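# Rotate the steel cup under the dial indicator 180 degrees

## Task

Rotate the steel cup sitting on its fixture beneath the dial indicator by half a revolution (180 degrees), then release it so neither gripper is holding it.

## Robot and tools

Robot: two six-joint arms with parallel grippers, named left_arm and right_arm. The names do not refer to sides of any camera image. left_arm's base is at (-0.008, +0.252, 0) m and right_arm's at (+0.049, -0.304, 0) m, each turned slightly about z (quat_wxyz (+0.997, 0, 0, +0.072) and (+0.999, 0, 0, -0.054)).

Scene frame: origin on the table top midway between the arms, +x out over the table, +z up, left_arm on the +y side. The state line in each result, left_arm: ... | right_arm: ..., gives each gripper's end_effector_position (metres) and end_effector_quat_wxyz in this frame. That position is the point between the finger pads, roughly 1 cm short of the fingertips. Fingers extend along the gripper's +z axis and close along its y axis. Reported hand positions can be somewhat off, more so when the arm is stretched far.

execute_actions: argument actions is a list with zero or one entry. An empty list commands nothing and returns the state plus pictures. An action is {"rows": [...], "steps": n} with n from 10 to 15 (default 15), each step lasting 1/30 s. Each row is one flat list of 14 numbers covering both arms: left_arm's waist, shoulder, elbow, wrist pitch, wrist yaw, wrist roll, opening, then the same seven for right_arm. Always send all 14, even when one arm should stay put (repeat its current values). Joint numbers are absolute target angles in radians, the same quantities Joint positions reports, not offsets. One row is used per step; if there are fewer rows than steps the last row is held. Ranges per arm: waist -2.618 to 3.054, shoulder 0.000 to 3.142, elbow 0.000 to 3.142, wrist pitch -1.571 to 1.571, wrist yaw -1.571 to 1.571, wrist roll -2.094 to 2.094. A target more than 0.036 rad beyond a range end (and beyond the joint's last reported angle) gets the whole call refused, sending nothing. True ends may differ from these by up to 0.036 rad; a joint pushed past its real end is stopped there and a "joint sent to its limit" line may appear, possibly referring to an earlier action. Opening is an absolute value in [-1, 1]: +1 fully open (0.094 m between pads), -1 closed.
A wait is {"steps": n} with n up to 300 and no rows; it sends nothing new. Set "pictures": true to get images with a non-empty action.

Motion: joints move at limited speed. Each step, the target sent to a joint stays within a fixed lead of its measured angle (waist 0.202, shoulder 0.258, elbow 0.238, wrist pitch 0.573, wrist yaw and roll 0.522 rad), and if the targets would move the gripper over 70 mm from where it is, they are all pulled back proportionally. So large moves need several calls. The result arrives 10 steps before an action finishes; those steps run while you compose the next reply, and the arms keep heading to the last row's targets while you think or wait, until they settle or a step is HELD.

Result lines: Joint positions and Joint velocities list per arm the six joints (rad, rad/s) then the pad gap (m, m/s). grip_measured is the measured opening on the command scale; each gripper may read about 1 mm off, consistently within a scene. "joint command not followed" means a clearance check altered or blocked some joint targets; HELD marks steps where your row was partly or wholly not sent.

Gripping: to hold something, command an opening below grip_measured, about 0.03 under for a firm grip, less for a lighter one. Pads push roughly 50 to 62 N each (weaker on thin parts under 2 mm), with a short harder spike on contact. Occasional external tugs may hit a held part or a loose object, so grip enough to resist.

zoom_image: camera (one of cam_head_left, cam_head_right, cam_high, cam_low, cam_left_wrist, cam_right_wrist) and region [x0, y0, x1, y1] in that camera's pixels, origin top-left, at most 504 by 504. It magnifies the latest image. Head, high and low cameras are 504x504; wrist cameras are 616x616 fisheye. Calibrations are given per camera and may be slightly off; wrist camera poses follow their arm's joints.

read_manual: optional section "licences"; returns licence text only, no motion.

finished_scene: pass the current scene number; it ends and grades that scene irreversibly and reports success. Only call it after the cup has turned 180 degrees and both grippers have released it and moved clear. Replying without any tool call ends everything.

Avoid: knocking or placing anything off the table (fails the task); letting the arms collide or press on each other; dropping, slipping, slamming or shoving hard. Holding loads heats motors: a MOTOR HOT warning comes at 75 °C, at 90 °C that arm halts for 10 s, at 100 °C it goes limp and falls; OVER-TEMPERATURE FAULT lines report stops. Don't hold weight longer than needed. Faster, smoother motion with less effort is better.

Each tool is called by a JSON object that holds its "fn" and its "kwargs".

## Session

I'll start by looking at the current state of the scene.

{"fn": "execute_actions", "kwargs": {"actions": []}}

Scene clock: 0.00 s of 4800.00 s.
left_arm: end_effector_position=(+0.3848, +0.2616, +0.2839) grip_measured=+1.000 end_effector_quat_wxyz=(+0.189, -0.255, +0.883, -0.346) | right_arm: end_effector_position=(+0.3334, -0.1067, +0.1348) grip_measured=+1.000 end_effector_quat_wxyz=(+0.356, +0.433, +0.814, -0.150)
Joint positions: left_arm=[ 0.177  1.695  1.819 -1.257  0.708 -0.404  0.094] | right_arm=[ 1.071  1.994  1.627 -1.476  0.754  2.048  0.094]
Joint velocities: left_arm=[ 0.007 -0.002  0.002 -0.066 -0.007 -0.037  0.   ] | right_arm=[-0.002  0.002 -0.007 -0.037  0.022  0.081  0.   ]
Motor temperatures (°C, as the motors report them): left_arm=[29 30 27 27 30 30] | right_arm=[26 29 30 27 30 26]

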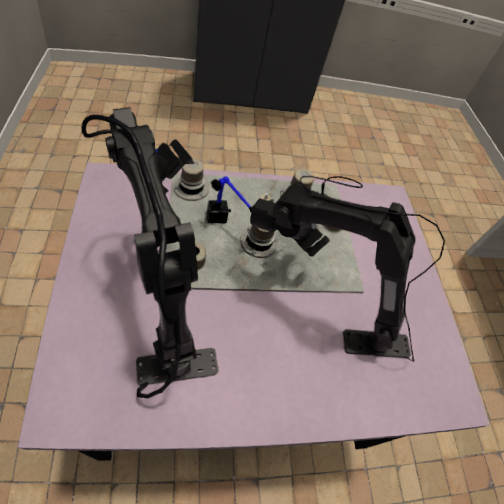

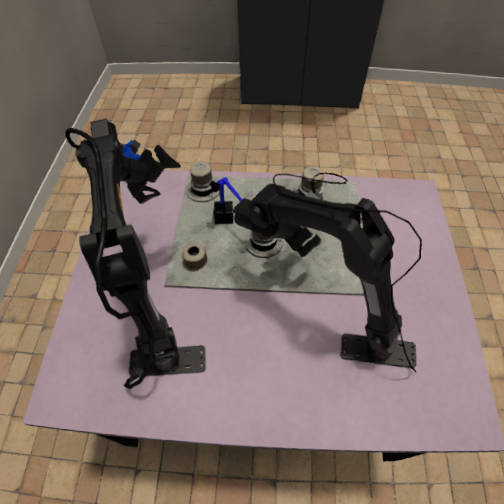

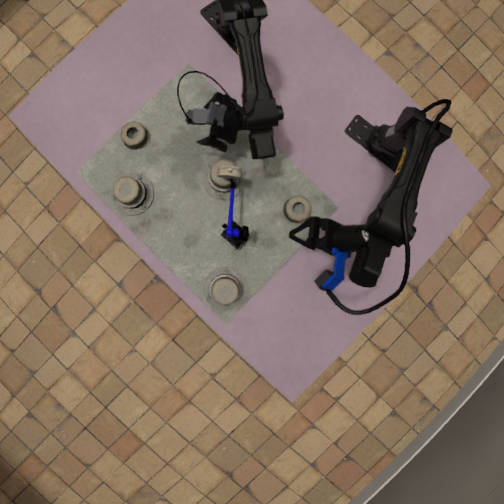

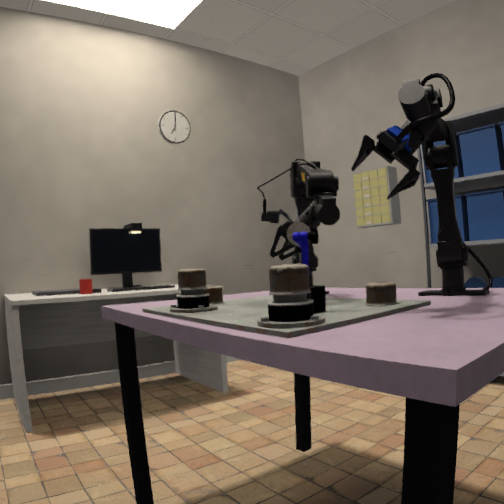

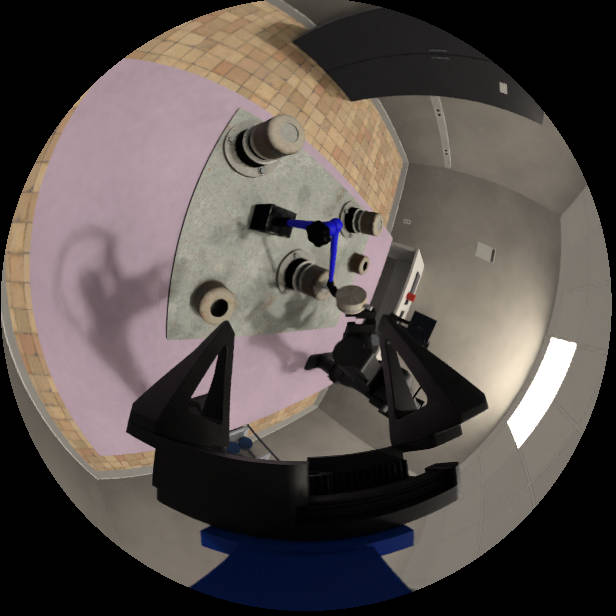

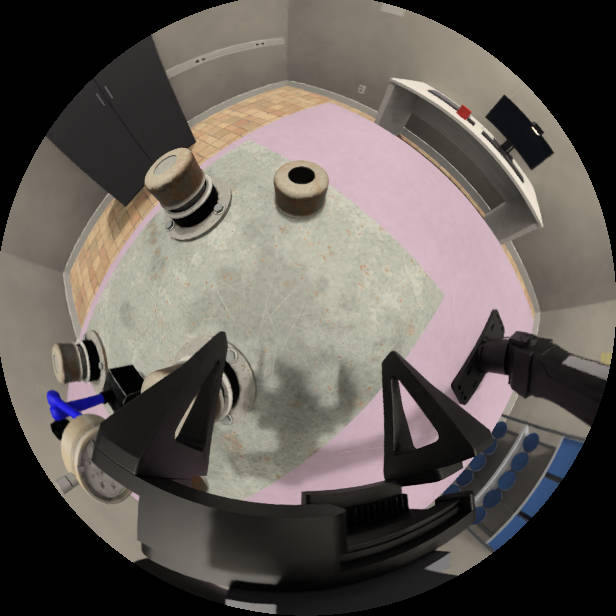

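{"fn": "zoom_image", "kwargs": {"camera": "cam_high", "region": [80, 60, 340, 320]}}

{"fn": "zoom_image", "kwargs": {"camera": "cam_low", "region": [140, 180, 440, 340]}}

{"fn": "zoom_image", "kwargs": {"camera": "cam_left_wrist", "region": [200, 100, 440, 340]}}

{"fn": "zoom_image", "kwargs": {"camera": "cam_head_left", "region": [150, 140, 370, 300]}}

Region (80, 60, 340, 320) of cam_high's 504x504 image, scaled by 1.938, with more detail than that image has.

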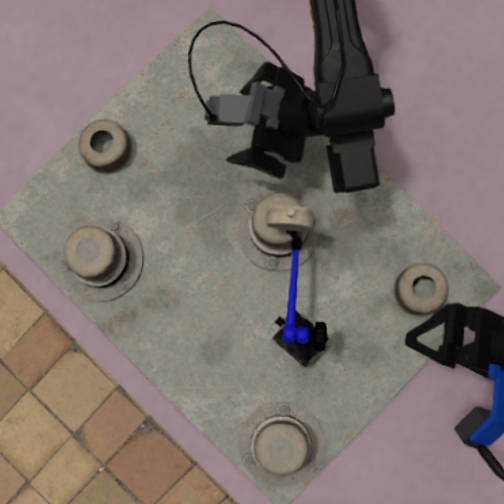

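Region (140, 180, 440, 340) of cam_low's 504x504 image, scaled by 1.680, with more detail than that image has; it fills the top 269 rows of this view, and the rest is white.

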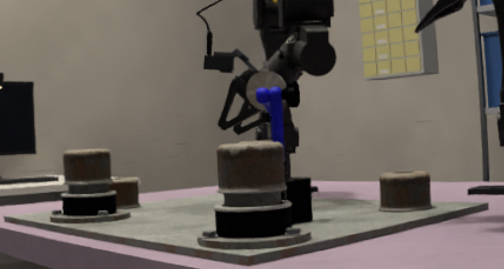

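Region (200, 100, 440, 340) of cam_left_wrist's 616x616 image, scaled by 2.100, with more detail than that image has.

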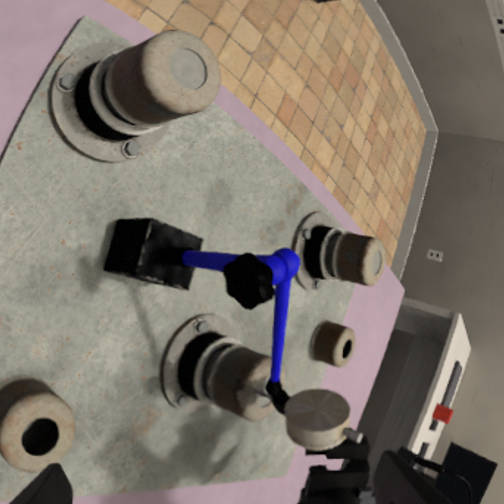

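Region (150, 140, 370, 300) of cam_head_left's 504x504 image, scaled by 2.291, with more detail than that image has; it fills the top 367 rows of this view, and the rest is white.

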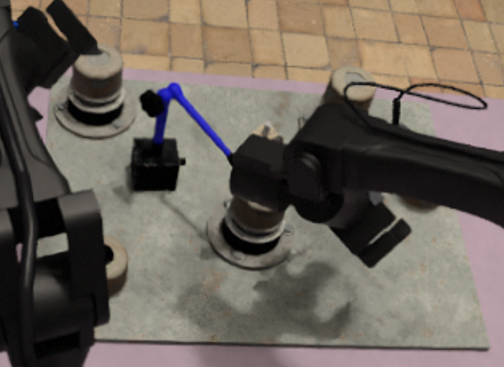

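{"fn": "zoom_image", "kwargs": {"camera": "cam_high", "region": [180, 140, 280, 260]}}

{"fn": "zoom_image", "kwargs": {"camera": "cam_right_wrist", "region": [30, 130, 350, 510]}}

{"fn": "zoom_image", "kwargs": {"camera": "cam_low", "region": [230, 200, 350, 340]}}

{"fn": "zoom_image", "kwargs": {"camera": "cam_left_wrist", "region": [260, 230, 390, 330]}}

Region (180, 140, 280, 260) of cam_high's 504x504 image, scaled by 4.200, with more detail than that image has.

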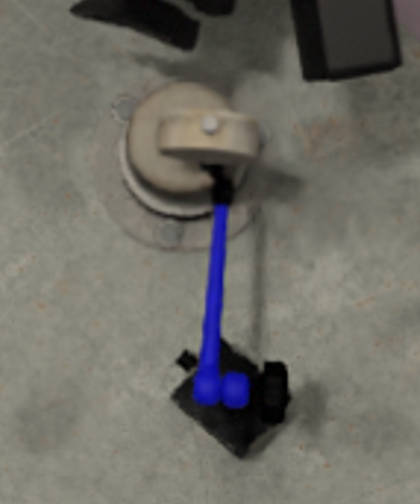

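Region (30, 130, 350, 510) of cam_right_wrist's 616x616 image, scaled by 1.326, with more detail than that image has; it fills the left 424 columns of this view, and the rest is white.

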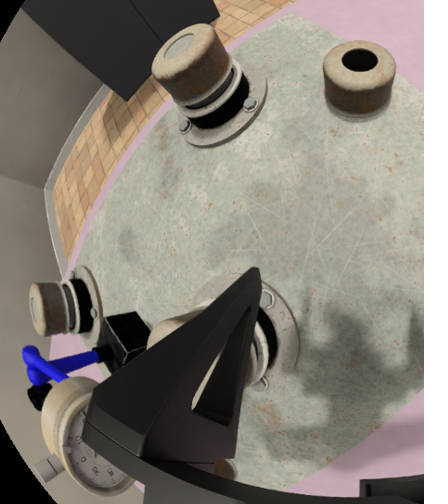

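Region (230, 200, 350, 340) of cam_low's 504x504 image, scaled by 3.600, with more detail than that image has; it fills the left 432 columns of this view, and the rest is white.

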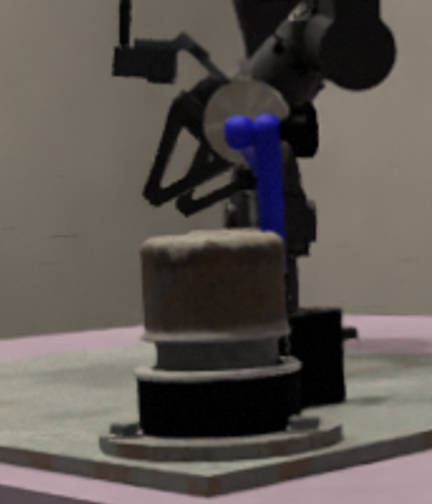

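Region (260, 230, 390, 330) of cam_left_wrist's 616x616 image, scaled by 3.877, with more detail than that image has; it fills the top 388 rows of this view, and the rest is white.

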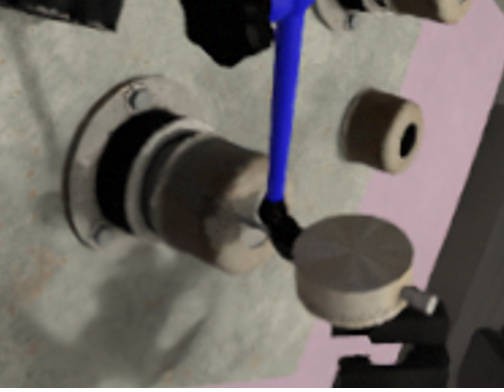

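{"fn": "execute_actions", "kwargs": {"actions": [{"rows": [[0.177,1.695,1.819,-1.257,0.708,-0.404,1, 1.071,1.95,1.627,-1.476,0.754,2.048,1],[0.177,1.695,1.819,-1.257,0.708,-0.404,1, 1.071,1.90,1.627,-1.476,0.754,2.048,1],[0.177,1.695,1.819,-1.257,0.708,-0.404,1, 1.071,1.85,1.627,-1.476,0.754,2.048,1],[0.177,1.695,1.819,-1.257,0.708,-0.404,1, 1.071,1.80,1.627,-1.476,0.754,2.048,1],[0.177,1.695,1.819,-1.257,0.708,-0.404,1, 1.071,1.75,1.627,-1.476,0.754,2.048,1],[0.177,1.695,1.819,-1.257,0.708,-0.404,1, 1.071,1.70,1.627,-1.476,0.754,2.048,1],[0.177,1.695,1.819,-1.257,0.708,-0.404,1, 1.071,1.65,1.627,-1.476,0.754,2.048,1],[0.177,1.695,1.819,-1.257,0.708,-0.404,1, 1.071,1.60,1.627,-1.476,0.754,2.048,1],[0.177,1.695,1.819,-1.257,0.708,-0.404,1, 1.071,1.55,1.627,-1.476,0.754,2.048,1],[0.177,1.695,1.819,-1.257,0.708,-0.404,1, 1.071,1.50,1.627,-1.476,0.754,2.048,1],[0.177,1.695,1.819,-1.257,0.708,-0.404,1, 1.071,1.45,1.627,-1.476,0.754,2.048,1],[0.177,1.695,1.819,-1.257,0.708,-0.404,1, 1.071,1.40,1.627,-1.476,0.754,2.048,1]], "steps": 15}]}}

{"fn": "execute_actions", "kwargs": {"actions": [{"rows": [[0.177,1.695,1.819,-1.257,0.708,-0.404,1, 1.3,1.35,1.0,0.0,0.95,1.1,1]], "steps": 15}]}}

Scene clock: 32.17 s of 4800.00 s.
left_arm: end_effector_position=(+0.3848, +0.2616, +0.2839) grip_measured=+1.000 end_effector_quat_wxyz=(+0.189, -0.255, +0.883, -0.346) | right_arm: end_effector_position=(+0.3302, -0.1082, +0.1574) grip_measured=+1.000 end_effector_quat_wxyz=(+0.354, +0.451, +0.812, -0.110)
Joint positions: left_arm=[ 0.177  1.695  1.819 -1.257  0.708 -0.404  0.094] | right_arm=[ 1.071  1.907  1.618 -1.468  0.741  2.048  0.094]
Joint velocities: left_arm=[-0.002  0.002  0.017  0.022  0.037 -0.051  0.   ] | right_arm=[ 0.002 -1.194 -0.022  0.037 -0.007  0.007  0.   ]
Motor temperatures (°C, as the motors report them): left_arm=[29 34 30 29 30 30] | right_arm=[26 35 33 27 31 26]
Steps of this call (steps 1 to 90: nothing new was sent; then 29.00 s passed at rest; steps 91 to 95: the first 5 steps of this action). Readings (joint positions):
91: left_arm=[0.177 1.695 1.819 -1.257 0.708 -0.404] | right_arm=[1.071 1.993 1.627 -1.476 0.753 2.048]
92: left_arm=[0.177 1.695 1.819 -1.257 0.708 -0.404] | right_arm=[1.071 1.986 1.626 -1.475 0.751 2.048]
94: left_arm=[0.177 1.695 1.819 -1.257 0.708 -0.404] | right_arm=[1.071 1.944 1.620 -1.469 0.744 2.048]
95: the state above

Scene clock: 32.67 s of 4800.00 s.
left_arm: end_effector_position=(+0.3848, +0.2616, +0.2839) grip_measured=+1.000 end_effector_quat_wxyz=(+0.189, -0.255, +0.883, -0.346) | right_arm: end_effector_position=(+0.2933, -0.0781, +0.2866) grip_measured=+1.000 end_effector_quat_wxyz=(+0.447, +0.315, +0.813, +0.198)
Joint positions: left_arm=[ 0.177  1.695  1.819 -1.257  0.708 -0.404  0.094] | right_arm=[ 1.274  1.313  1.325 -0.963  0.876  1.608  0.094]
Joint velocities: left_arm=[ 0.002  0.002  0.012  0.037 -0.037  0.037  0.   ] | right_arm=[ 0.618  0.149 -2.303  3.48   0.212 -2.747  0.   ]
Motor temperatures (°C, as the motors report them): left_arm=[29 34 30 29 30 30] | right_arm=[26 35 33 27 31 26]
Steps of this call (steps 1 to 10: the last 10 steps of your previous action; steps 11 to 15: the first 5 steps of this action). Readings (joint positions):
11: left_arm=[0.177 1.695 1.819 -1.257 0.708 -0.404] | right_arm=[1.098 1.351 1.592 -1.388 0.789 1.972]
12: left_arm=[0.177 1.695 1.819 -1.257 0.708 -0.404] | right_arm=[1.152 1.322 1.531 -1.289 0.823 1.887]
14: left_arm=[0.177 1.695 1.819 -1.257 0.708 -0.404] | right_arm=[1.247 1.310 1.403 -1.084 0.863 1.707]
15: the state above

{"fn": "execute_actions", "kwargs": {"actions": [{"rows": [[0.177,1.695,1.819,-1.257,0.708,-0.404,1, 1.541,1.45,0.45,1.3,1.162,0.204,1]], "steps": 15}]}}

{"fn": "execute_actions", "kwargs": {"actions": [{"steps": 15}]}}

Scene clock: 33.17 s of 4800.00 s.
left_arm: end_effector_position=(+0.3848, +0.2616, +0.2839) grip_measured=+1.000 end_effector_quat_wxyz=(+0.189, -0.255, +0.883, -0.346) | right_arm: end_effector_position=(+0.2527, +0.0183, +0.2076) grip_measured=+1.000 end_effector_quat_wxyz=(+0.608, +0.029, +0.755, +0.242)
Joint positions: left_arm=[ 0.177  1.695  1.819 -1.257  0.708 -0.404  0.094] | right_arm=[1.533 1.419 0.657 0.464 1.065 0.68  0.094]
Joint velocities: left_arm=[ 0.002 -0.012  0.002 -0.022  0.037  0.007  0.   ] | right_arm=[ 0.877  0.496 -2.371  3.07   0.242 -2.747  0.   ]
Motor temperatures (°C, as the motors report them): left_arm=[29 34 30 29 30 30] | right_arm=[26 35 33 27 31 26]
Steps of this call (steps 1 to 10: the last 10 steps of your previous action; steps 11 to 15: the first 5 steps of this action). Readings (joint positions):
11: left_arm=[0.177 1.695 1.819 -1.257 0.708 -0.404] | right_arm=[1.321 1.378 0.946 -0.036 0.962 1.078]
12: left_arm=[0.177 1.695 1.819 -1.257 0.708 -0.404] | right_arm=[1.372 1.378 0.887 0.105 1.011 0.979]
14: left_arm=[0.177 1.695 1.819 -1.257 0.708 -0.404] | right_arm=[1.493 1.402 0.738 0.350 1.055 0.780]
15: the state above

Scene clock: 33.67 s of 4800.00 s.
left_arm: end_effector_position=(+0.3848, +0.2616, +0.2839) grip_measured=+1.000 end_effector_quat_wxyz=(+0.189, -0.255, +0.883, -0.346) | right_arm: end_effector_position=(+0.2491, -0.0178, +0.2337) grip_measured=+1.000 end_effector_quat_wxyz=(+0.692, +0.052, +0.672, +0.258)
Joint positions: left_arm=[ 0.177  1.695  1.819 -1.257  0.708 -0.404  0.094] | right_arm=[1.549 1.468 0.437 1.257 1.151 0.228 0.094]
Joint velocities: left_arm=[-0.002 -0.002 -0.007  0.022  0.007 -0.066  0.   ] | right_arm=[-0.002 -0.012 -0.007  0.315 -0.022 -0.095  0.   ]
Motor temperatures (°C, as the motors report them): left_arm=[29 34 30 29 30 30] | right_arm=[26 35 33 27 31 26]
Kept back: nothing.
Steps of this call (steps 1 to 10: the last 10 steps of your previous action; steps 11 to 15: the robot went on to your last target). Readings (joint positions):
1: left_arm=[0.177 1.695 1.819 -1.257 0.708 -0.404] | right_arm=[1.552 1.435 0.576 0.568 1.073 0.587]
2: left_arm=[0.177 1.695 1.819 -1.257 0.708 -0.404] | right_arm=[1.556 1.450 0.507 0.659 1.083 0.511]
4: left_arm=[0.177 1.695 1.819 -1.257 0.708 -0.404] | right_arm=[1.551 1.468 0.431 0.825 1.110 0.402]
8: left_arm=[0.177 1.695 1.819 -1.257 0.708 -0.404] | right_arm=[1.549 1.468 0.434 1.100 1.135 0.289]
15: the state above

{"fn": "execute_actions", "kwargs": {"actions": []}}

Scene clock: 33.87 s of 4800.00 s.
left_arm: end_effector_position=(+0.3848, +0.2616, +0.2839) grip_measured=+1.000 end_effector_quat_wxyz=(+0.189, -0.255, +0.883, -0.346) | right_arm: end_effector_position=(+0.2492, -0.0193, +0.2370) grip_measured=+1.000 end_effector_quat_wxyz=(+0.694, +0.058, +0.668, +0.261)
Joint positions: left_arm=[ 0.177  1.695  1.819 -1.257  0.708 -0.404  0.094] | right_arm=[1.549 1.468 0.437 1.282 1.156 0.217 0.094]
Joint velocities: left_arm=[-0.002  0.007  0.002  0.007 -0.051 -0.007  0.   ] | right_arm=[-0.002 -0.002  0.002  0.007 -0.022  0.007  0.   ]
Motor temperatures (°C, as the motors report them): left_arm=[29 34 30 29 30 30] | right_arm=[26 35 33 27 31 26]
Kept back: nothing.
Steps of this call (steps 1 to 6: the robot went on to your last target). Readings (joint positions):
1: left_arm=[0.177 1.695 1.819 -1.257 0.708 -0.404] | right_arm=[1.549 1.468 0.437 1.265 1.153 0.225]
2: left_arm=[0.177 1.695 1.819 -1.257 0.708 -0.404] | right_arm=[1.549 1.468 0.437 1.270 1.153 0.223]
4: left_arm=[0.177 1.695 1.819 -1.257 0.708 -0.404] | right_arm=[1.549 1.468 0.437 1.278 1.155 0.219]
6: the state above
camera_calibration (this result's frames):
cam_right_wrist: T_world_to_cam=[[0.274003, -0.924917, -0.263535, -0.0182056], [-0.597021, 0.0512447, -0.800587, 0.366372], [0.753981, 0.376699, -0.538154, 0.0374802], [0, 0, 0, 1]] pos_world=[0.195461, -0.0497321, 0.308685]

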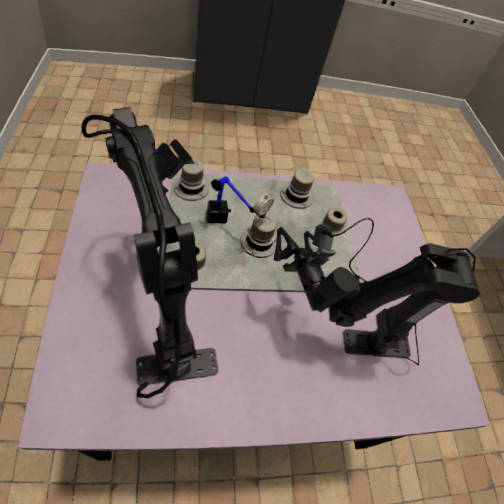

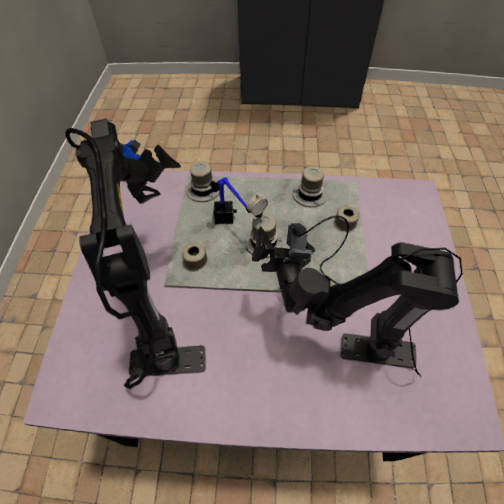

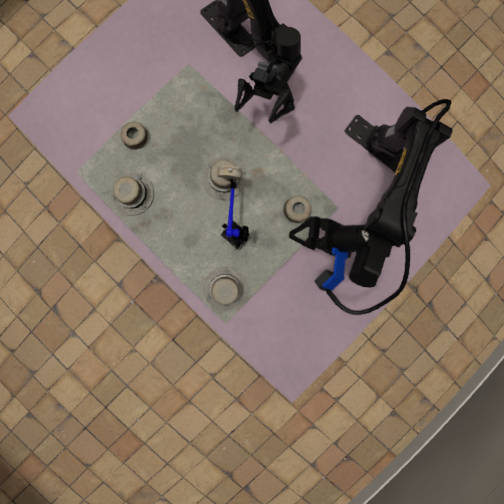

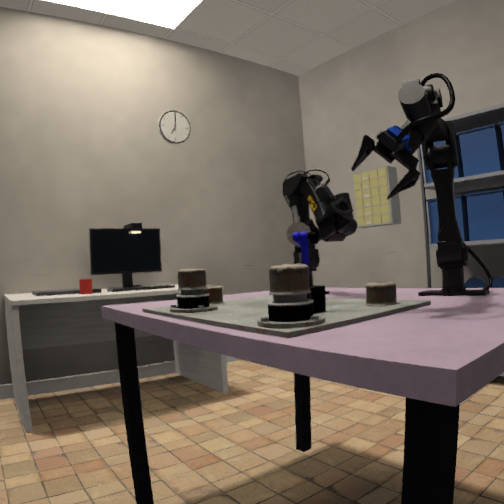

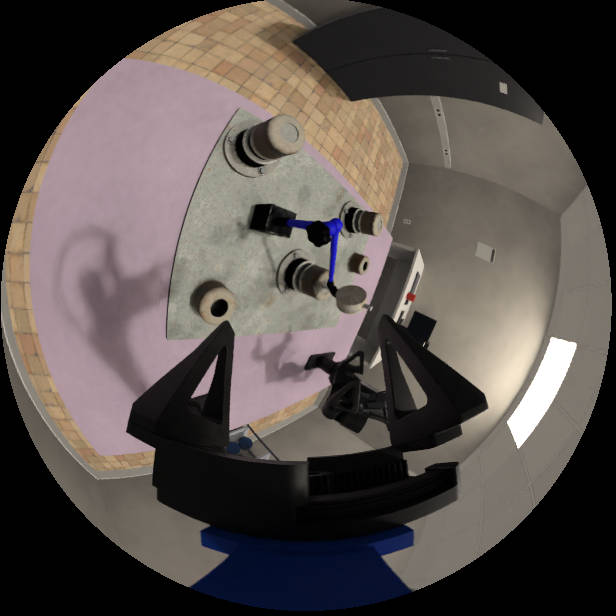

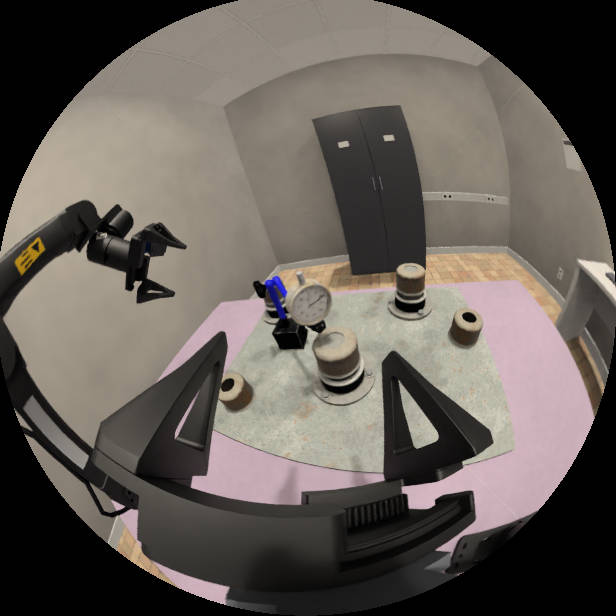

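{"fn": "zoom_image", "kwargs": {"camera": "cam_right_wrist", "region": [250, 260, 410, 420]}}

{"fn": "zoom_image", "kwargs": {"camera": "cam_head_left", "region": [200, 170, 320, 270]}}

{"fn": "zoom_image", "kwargs": {"camera": "cam_head_right", "region": [200, 170, 320, 270]}}

Region (250, 260, 410, 420) of cam_right_wrist's 616x616 image, scaled by 3.150, with more detail than that image has.

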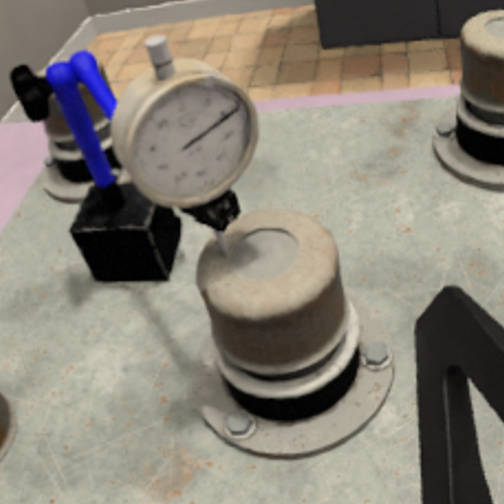

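Region (200, 170, 320, 270) of cam_head_left's 504x504 image, scaled by 4.200, with more detail than that image has.

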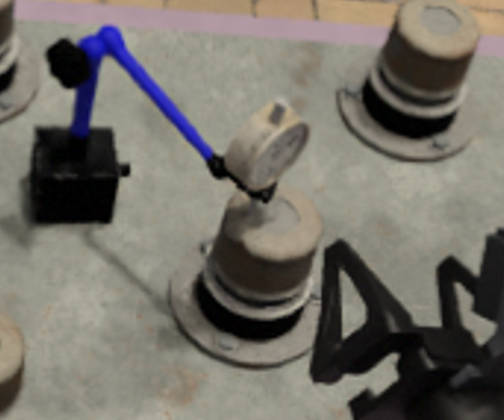

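Region (200, 170, 320, 270) of cam_head_right's 504x504 image, scaled by 4.200, with more detail than that image has.

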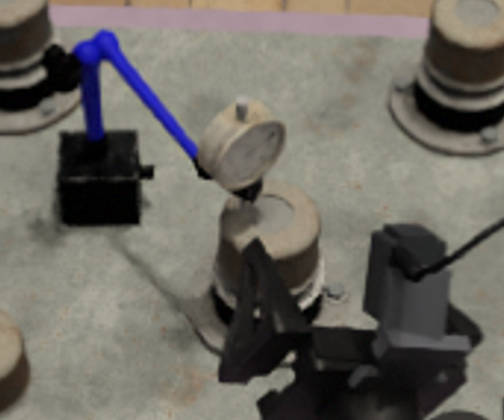

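{"fn": "execute_actions", "kwargs": {"actions": [{"rows": [[0.177,1.695,1.819,-1.257,0.708,-0.404,1, 1.539,1.457,0.453,1.297,1.163,0.205,1],[0.177,1.695,1.819,-1.257,0.708,-0.404,1, 1.535,1.478,0.460,1.290,1.164,0.207,1],[0.177,1.695,1.819,-1.257,0.708,-0.404,1, 1.528,1.510,0.472,1.279,1.166,0.211,1],[0.177,1.695,1.819,-1.257,0.708,-0.404,1, 1.518,1.552,0.487,1.265,1.169,0.217,1],[0.177,1.695,1.819,-1.257,0.708,-0.404,1, 1.508,1.600,0.504,1.248,1.172,0.223,1],[0.177,1.695,1.819,-1.257,0.708,-0.404,1, 1.496,1.654,0.524,1.230,1.176,0.229,1],[0.177,1.695,1.819,-1.257,0.708,-0.404,1, 1.483,1.711,0.545,1.210,1.180,0.236,1],[0.177,1.695,1.819,-1.257,0.708,-0.404,1, 1.470,1.769,0.565,1.190,1.184,0.244,1],[0.177,1.695,1.819,-1.257,0.708,-0.404,1, 1.457,1.826,0.586,1.170,1.188,0.251,1],[0.177,1.695,1.819,-1.257,0.708,-0.404,1, 1.445,1.880,0.606,1.152,1.192,0.257,1],[0.177,1.695,1.819,-1.257,0.708,-0.404,1, 1.435,1.928,0.623,1.135,1.195,0.263,1],[0.177,1.695,1.819,-1.257,0.708,-0.404,1, 1.425,1.970,0.638,1.121,1.198,0.269,1],[0.177,1.695,1.819,-1.257,0.708,-0.404,1, 1.418,2.002,0.650,1.110,1.200,0.273,1],[0.177,1.695,1.819,-1.257,0.708,-0.404,1, 1.414,2.023,0.657,1.103,1.201,0.275,1],[0.177,1.695,1.819,-1.257,0.708,-0.404,1, 1.412,2.030,0.660,1.100,1.202,0.276,1]], "steps": 15}]}}

{"fn": "execute_actions", "kwargs": {"actions": [{"steps": 22}], "pictures": true}}

Scene clock: 44.63 s of 4800.00 s.
left_arm: end_effector_position=(+0.3848, +0.2616, +0.2839) grip_measured=+1.000 end_effector_quat_wxyz=(+0.189, -0.255, +0.883, -0.346) | right_arm: end_effector_position=(+0.2545, -0.0162, +0.2347) grip_measured=+1.000 end_effector_quat_wxyz=(+0.696, +0.063, +0.669, +0.252)
Joint positions: left_arm=[ 0.177  1.695  1.819 -1.257  0.708 -0.404  0.094] | right_arm=[1.536 1.505 0.46  1.291 1.164 0.214 0.094]
Joint velocities: left_arm=[ 0.002 -0.002  0.007 -0.037 -0.022 -0.066  0.   ] | right_arm=[-0.281  0.808  0.471  0.007  0.022  0.051  0.   ]
Motor temperatures (°C, as the motors report them): left_arm=[29 34 30 29 30 30] | right_arm=[26 33 33 29 31 26]
Steps of this call (steps 1 to 30: the robot went on to your last target; steps 31 to 90: nothing new was sent; then 7.60 s passed at rest; steps 91 to 95: the first 5 steps of this action). Readings (joint positions):
91: left_arm=[0.177 1.695 1.819 -1.257 0.708 -0.404] | right_arm=[1.549 1.468 0.437 1.290 1.157 0.212]
92: left_arm=[0.177 1.695 1.819 -1.257 0.708 -0.404] | right_arm=[1.549 1.468 0.437 1.290 1.158 0.212]
94: left_arm=[0.177 1.695 1.819 -1.257 0.708 -0.404] | right_arm=[1.543 1.482 0.446 1.291 1.161 0.213]
95: the state above

Scene clock: 45.37 s of 4800.00 s.
left_arm: end_effector_position=(+0.3848, +0.2616, +0.2839) grip_measured=+1.000 end_effector_quat_wxyz=(+0.189, -0.255, +0.883, -0.346) | right_arm: end_effector_position=(+0.3028, +0.0136, +0.0871) grip_measured=+1.000 end_effector_quat_wxyz=(+0.669, -0.037, +0.741, +0.041)
Joint positions: left_arm=[ 0.177  1.695  1.819 -1.257  0.708 -0.404  0.094] | right_arm=[1.42  2.034 0.641 1.118 1.188 0.267 0.094]
Joint velocities: left_arm=[-0.007 -0.007 -0.017 -0.037  0.022  0.037  0.   ] | right_arm=[-0.007 -0.017 -0.017 -0.007  0.037  0.081  0.   ]
Motor temperatures (°C, as the motors report them): left_arm=[29 34 30 29 30 30] | right_arm=[26 33 33 29 31 26]
Kept back: nothing.
Steps of this call (steps 1 to 10: the last 10 steps of your previous action; steps 11 to 22: the robot went on to your last target). Readings (joint positions):
1: left_arm=[0.177 1.695 1.819 -1.257 0.708 -0.404] | right_arm=[1.526 1.540 0.479 1.291 1.166 0.217]
2: left_arm=[0.177 1.695 1.819 -1.257 0.708 -0.404] | right_arm=[1.515 1.586 0.500 1.289 1.168 0.220]
4: left_arm=[0.177 1.695 1.819 -1.257 0.708 -0.404] | right_arm=[1.491 1.697 0.545 1.273 1.171 0.228]
8: left_arm=[0.177 1.695 1.819 -1.257 0.708 -0.404] | right_arm=[1.445 1.923 0.615 1.202 1.176 0.247]
22: the state above
camera_calibration (this result's frames):
cam_right_wrist: T_world_to_cam=[[0.113074, -0.979298, 0.167901, -0.0300564], [-0.694257, -0.19876, -0.691738, 0.300018], [0.710789, -0.0383488, -0.702359, -0.0629429], [0, 0, 0, 1]] pos_world=[0.256427, 0.0277837, 0.168372]

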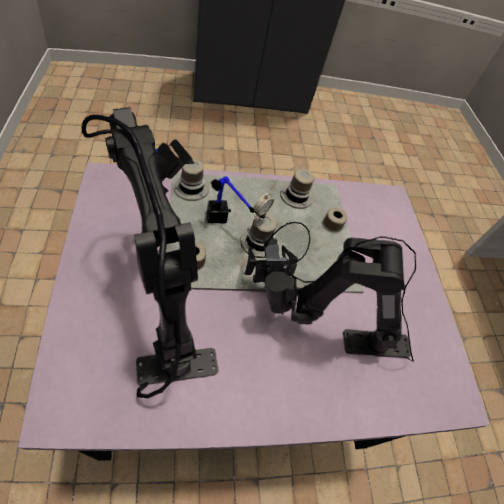

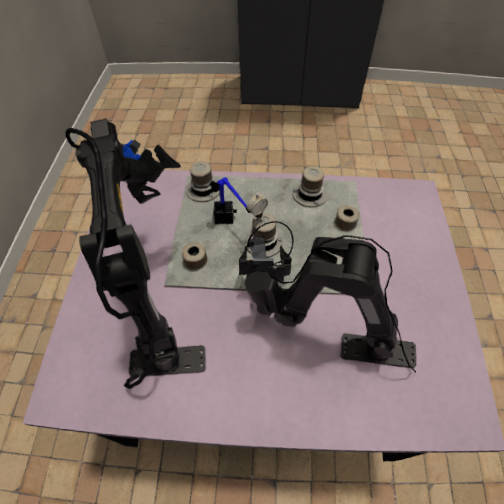

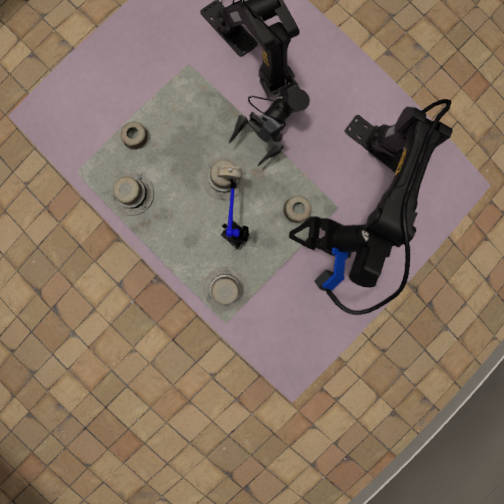

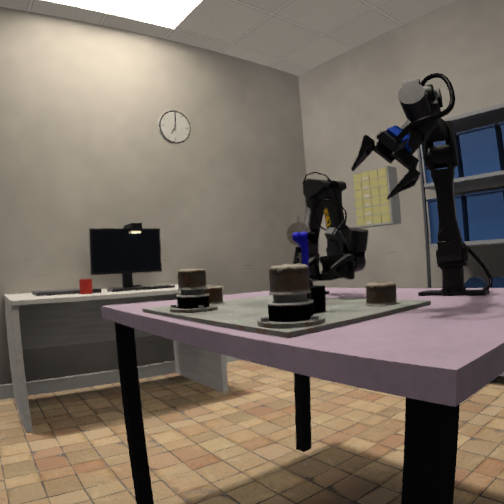

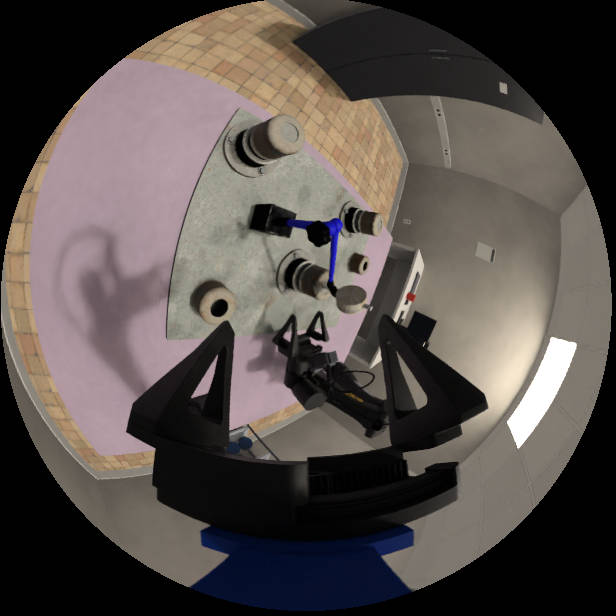

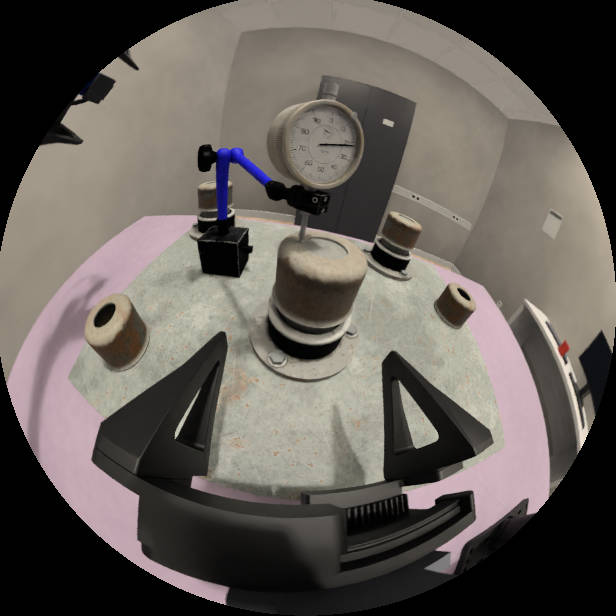

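{"fn": "zoom_image", "kwargs": {"camera": "cam_right_wrist", "region": [200, 180, 420, 400]}}

{"fn": "zoom_image", "kwargs": {"camera": "cam_right_wrist", "region": [240, 70, 400, 250]}}

{"fn": "zoom_image", "kwargs": {"camera": "cam_high", "region": [190, 80, 320, 210]}}

Region (200, 180, 420, 400) of cam_right_wrist's 616x616 image, scaled by 2.291, with more detail than that image has.

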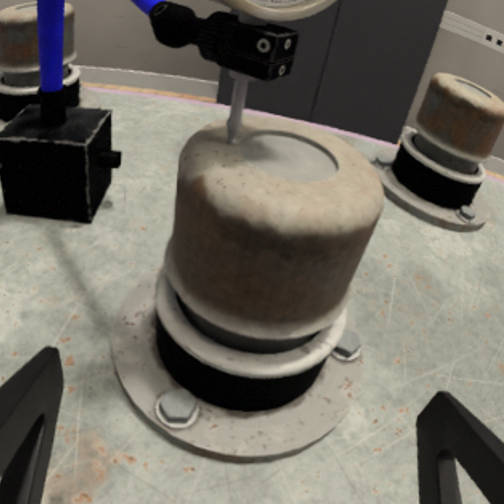

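Region (240, 70, 400, 250) of cam_right_wrist's 616x616 image, scaled by 2.800, with more detail than that image has.

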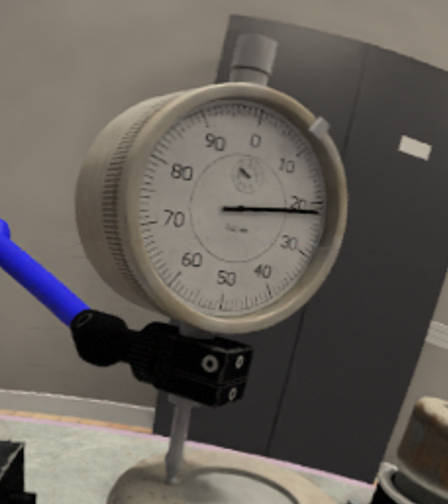

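Region (190, 80, 320, 210) of cam_high's 504x504 image, scaled by 3.877, with more detail than that image has.

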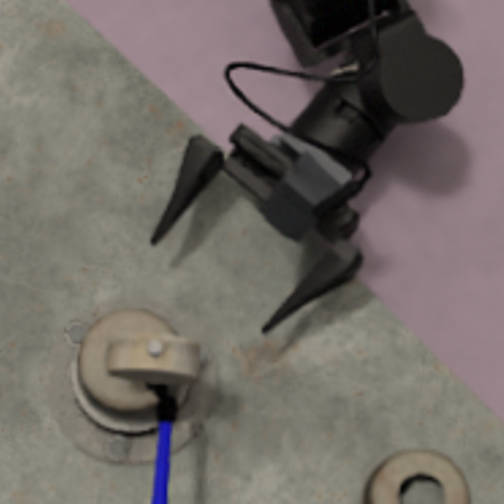

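{"fn": "execute_actions", "kwargs": {"actions": [{"rows": [[0.177,1.695,1.819,-1.257,0.708,-0.404,1, 1.412,2.030,0.660,1.121,1.179,0.258,1],[0.177,1.695,1.819,-1.257,0.708,-0.404,1, 1.412,2.030,0.660,1.123,1.175,0.255,1],[0.177,1.695,1.819,-1.257,0.708,-0.404,1, 1.412,2.030,0.660,1.127,1.168,0.251,1],[0.177,1.695,1.819,-1.257,0.708,-0.404,1, 1.410,2.031,0.661,1.131,1.160,0.246,1],[0.177,1.695,1.819,-1.257,0.708,-0.404,1, 1.405,2.034,0.664,1.137,1.150,0.239,1],[0.177,1.695,1.819,-1.257,0.708,-0.404,1, 1.398,2.038,0.668,1.144,1.138,0.232,1],[0.177,1.695,1.819,-1.257,0.708,-0.404,1, 1.387,2.044,0.673,1.151,1.125,0.223,1],[0.177,1.695,1.819,-1.257,0.708,-0.404,1, 1.375,2.051,0.680,1.159,1.112,0.215,1],[0.177,1.695,1.819,-1.257,0.708,-0.404,1, 1.361,2.059,0.688,1.167,1.098,0.205,1],[0.177,1.695,1.819,-1.257,0.708,-0.404,1, 1.345,2.068,0.696,1.175,1.083,0.196,1],[0.177,1.695,1.819,-1.257,0.708,-0.404,1, 1.328,2.077,0.705,1.175,1.068,0.190,1],[0.177,1.695,1.819,-1.257,0.708,-0.404,1, 1.311,2.087,0.714,1.175,1.053,0.184,1],[0.177,1.695,1.819,-1.257,0.708,-0.404,1, 1.293,2.097,0.724,1.175,1.039,0.178,1]], "steps": 13}]}}

{"fn": "execute_actions", "kwargs": {"actions": [{"rows": [[0.177,1.695,1.819,-1.257,0.708,-0.404,1, 1.278,2.104,0.736,1.175,1.026,0.172,1],[0.177,1.695,1.819,-1.257,0.708,-0.404,1, 1.263,2.111,0.749,1.175,1.014,0.167,1],[0.177,1.695,1.819,-1.257,0.708,-0.404,1, 1.248,2.117,0.760,1.175,1.004,0.163,1],[0.177,1.695,1.819,-1.257,0.708,-0.404,1, 1.235,2.123,0.771,1.175,0.995,0.159,1],[0.177,1.695,1.819,-1.257,0.708,-0.404,1, 1.223,2.129,0.781,1.175,0.989,0.156,1],[0.177,1.695,1.819,-1.257,0.708,-0.404,1, 1.212,2.133,0.790,1.175,0.984,0.155,1],[0.177,1.695,1.819,-1.257,0.708,-0.404,1, 1.203,2.137,0.797,1.175,0.983,0.154,1],[0.177,1.695,1.819,-1.257,0.708,-0.404,1, 1.197,2.140,0.802,1.175,0.983,0.154,1],[0.177,1.695,1.819,-1.257,0.708,-0.404,1, 1.192,2.142,0.806,1.175,0.983,0.154,1],[0.177,1.695,1.819,-1.257,0.708,-0.404,1, 1.191,2.143,0.807,1.175,0.983,0.154,1]], "steps": 10}]}}

{"fn": "execute_actions", "kwargs": {"actions": [{"steps": 20}], "pictures": true}}

Scene clock: 69.47 s of 4800.00 s.
left_arm: end_effector_position=(+0.3848, +0.2616, +0.2839) grip_measured=+1.000 end_effector_quat_wxyz=(+0.189, -0.255, +0.883, -0.346) | right_arm: end_effector_position=(+0.3027, +0.0143, +0.0870) grip_measured=+1.000 end_effector_quat_wxyz=(+0.669, -0.039, +0.741, +0.041)
Joint positions: left_arm=[ 0.177  1.695  1.819 -1.257  0.708 -0.404  0.094] | right_arm=[1.42  2.034 0.641 1.118 1.184 0.265 0.094]
Joint velocities: left_arm=[-0.007 -0.002 -0.012  0.022  0.037 -0.081  0.   ] | right_arm=[-0.012  0.002  0.002 -0.007 -0.095 -0.154  0.   ]
Motor temperatures (°C, as the motors report them): left_arm=[29 34 31 30 30 30] | right_arm=[26 34 33 30 31 26]
Steps of this call (steps 1 to 15: the robot went on to your last target; steps 16 to 90: nothing new was sent; then 21.00 s passed at rest; steps 91 to 93: the first 3 steps of this action). Readings (joint positions):
91: left_arm=[0.177 1.695 1.819 -1.257 0.708 -0.404] | right_arm=[1.420 2.034 0.641 1.118 1.188 0.268]
92: left_arm=[0.177 1.695 1.819 -1.257 0.708 -0.404] | right_arm=[1.420 2.034 0.641 1.118 1.187 0.267]
93: the state above

Scene clock: 69.80 s of 4800.00 s.
left_arm: end_effector_position=(+0.3848, +0.2616, +0.2839) grip_measured=+1.000 end_effector_quat_wxyz=(+0.189, -0.255, +0.883, -0.346) | right_arm: end_effector_position=(+0.3316, +0.0205, +0.0939) grip_measured=+1.000 end_effector_quat_wxyz=(+0.671, -0.036, +0.739, +0.050)
Joint positions: left_arm=[ 0.177  1.695  1.819 -1.257  0.708 -0.404  0.094] | right_arm=[1.337 2.054 0.692 1.156 1.096 0.21  0.094]
Joint velocities: left_arm=[ 0.007 -0.017  0.002 -0.022  0.007  0.051  0.   ] | right_arm=[-0.53   0.242  0.3    0.11  -0.476 -0.271  0.   ]
Motor temperatures (°C, as the motors report them): left_arm=[29 34 31 30 30 30] | right_arm=[26 34 33 30 31 26]
Kept back: the last 10 steps of this action.
Steps of this call (steps 1 to 10: the last 10 steps of your previous action). Readings (joint positions):
1: left_arm=[0.177 1.695 1.819 -1.257 0.708 -0.404] | right_arm=[1.420 2.034 0.641 1.119 1.181 0.262]
2: left_arm=[0.177 1.695 1.819 -1.257 0.708 -0.404] | right_arm=[1.420 2.034 0.641 1.120 1.176 0.259]
4: left_arm=[0.177 1.695 1.819 -1.257 0.708 -0.404] | right_arm=[1.416 2.034 0.642 1.124 1.162 0.250]
8: left_arm=[0.177 1.695 1.819 -1.257 0.708 -0.404] | right_arm=[1.371 2.040 0.670 1.144 1.121 0.224]
10: the state above

Scene clock: 70.47 s of 4800.00 s.
left_arm: end_effector_position=(+0.3848, +0.2616, +0.2839) grip_measured=+1.000 end_effector_quat_wxyz=(+0.189, -0.255, +0.883, -0.346) | right_arm: end_effector_position=(+0.3837, +0.0165, +0.0909) grip_measured=+1.000 end_effector_quat_wxyz=(+0.672, -0.027, +0.739, +0.036)
Joint positions: left_arm=[ 0.177  1.695  1.819 -1.257  0.708 -0.404  0.094] | right_arm=[1.197 2.121 0.787 1.164 0.991 0.16  0.094]
Joint velocities: left_arm=[-0.002 -0.007  0.002  0.007  0.125 -0.022  0.   ] | right_arm=[ 0.007  0.007 -0.002 -0.066  0.022  0.007  0.   ]
Motor temperatures (°C, as the motors report them): left_arm=[29 34 31 30 30 30] | right_arm=[26 34 33 30 31 26]
Kept back: nothing.
Steps of this call (steps 1 to 10: the last 10 steps of your previous action; steps 11 to 20: the robot went on to your last target). Readings (joint positions):
1: left_arm=[0.177 1.695 1.819 -1.257 0.708 -0.404] | right_arm=[1.318 2.064 0.702 1.159 1.084 0.204]
2: left_arm=[0.177 1.695 1.819 -1.257 0.708 -0.404] | right_arm=[1.300 2.073 0.713 1.161 1.071 0.198]
4: left_arm=[0.177 1.695 1.819 -1.257 0.708 -0.404] | right_arm=[1.267 2.092 0.734 1.161 1.048 0.186]
8: left_arm=[0.177 1.695 1.819 -1.257 0.708 -0.404] | right_arm=[1.217 2.116 0.771 1.161 1.014 0.171]
20: the state above
camera_calibration (this result's frames):
cam_right_wrist: T_world_to_cam=[[0.0913607, -0.982385, 0.16301, -0.0281359], [-0.692748, -0.180293, -0.69828, 0.359156], [0.71537, -0.0491297, -0.697017, -0.11978], [0, 0, 0, 1]] pos_world=[0.337062, 0.031228, 0.171889]

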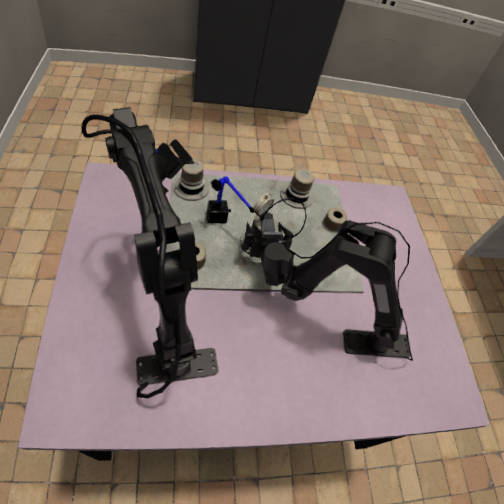

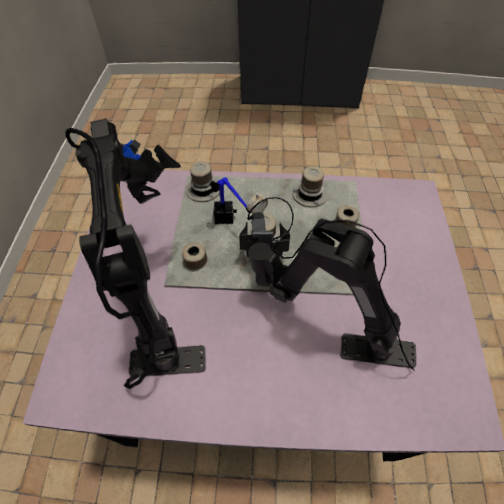

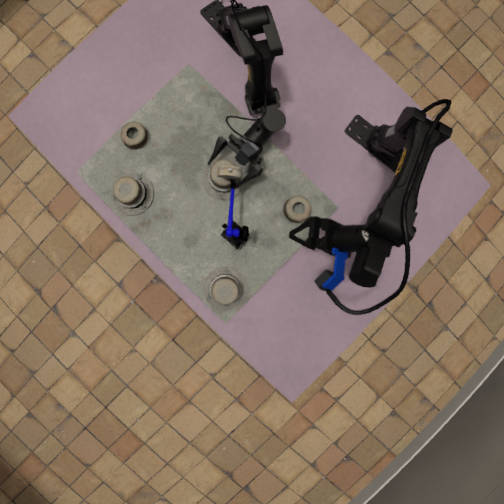

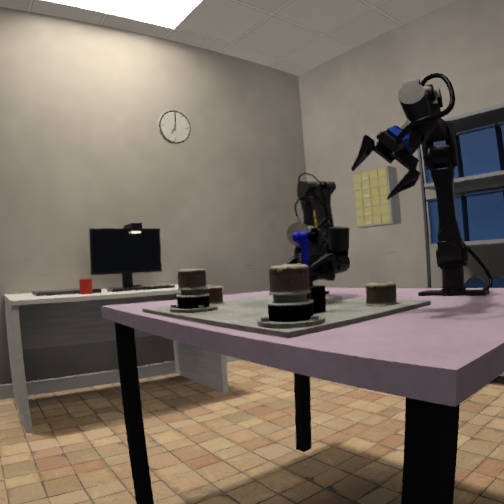

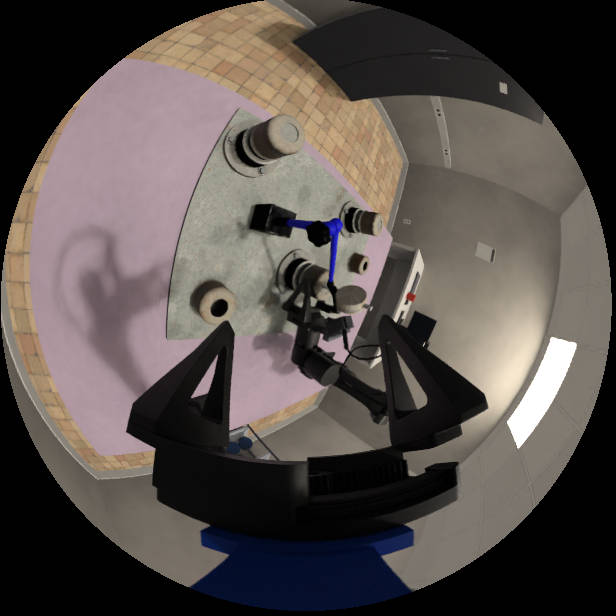

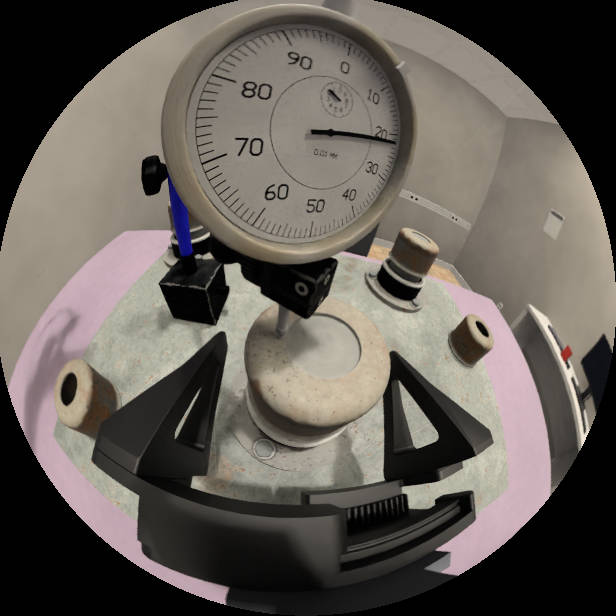

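{"fn": "zoom_image", "kwargs": {"camera": "cam_right_wrist", "region": [180, 250, 440, 490]}}

{"fn": "zoom_image", "kwargs": {"camera": "cam_high", "region": [180, 100, 300, 220]}}

{"fn": "zoom_image", "kwargs": {"camera": "cam_left_wrist", "region": [260, 240, 400, 380]}}

Region (180, 250, 440, 490) of cam_right_wrist's 616x616 image, scaled by 1.938, with more detail than that image has; it fills the top 465 rows of this view, and the rest is white.

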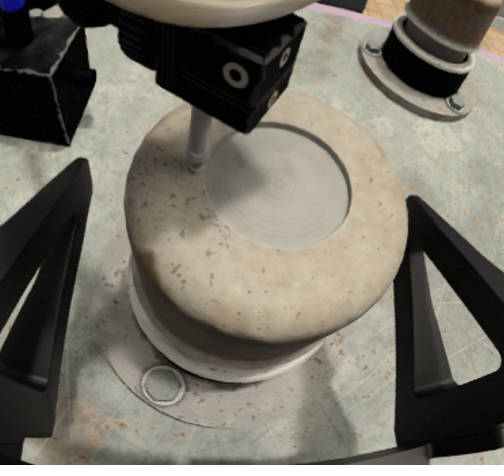

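Region (180, 100, 300, 220) of cam_high's 504x504 image, scaled by 4.200, with more detail than that image has.

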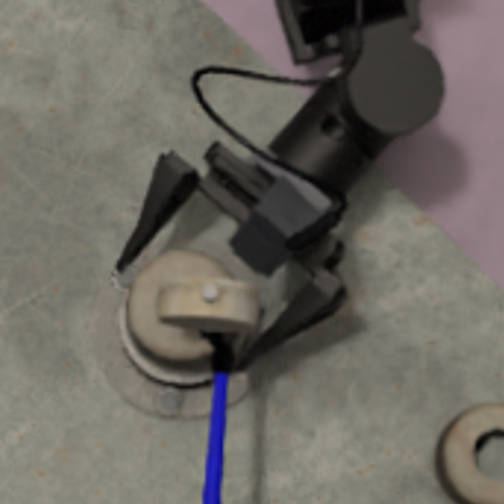

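Region (260, 240, 400, 380) of cam_left_wrist's 616x616 image, scaled by 3.600, with more detail than that image has.

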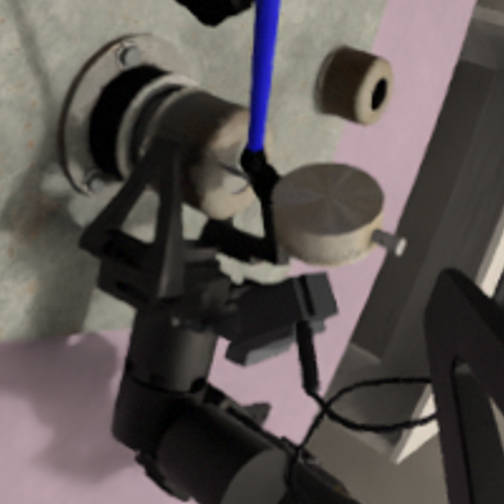

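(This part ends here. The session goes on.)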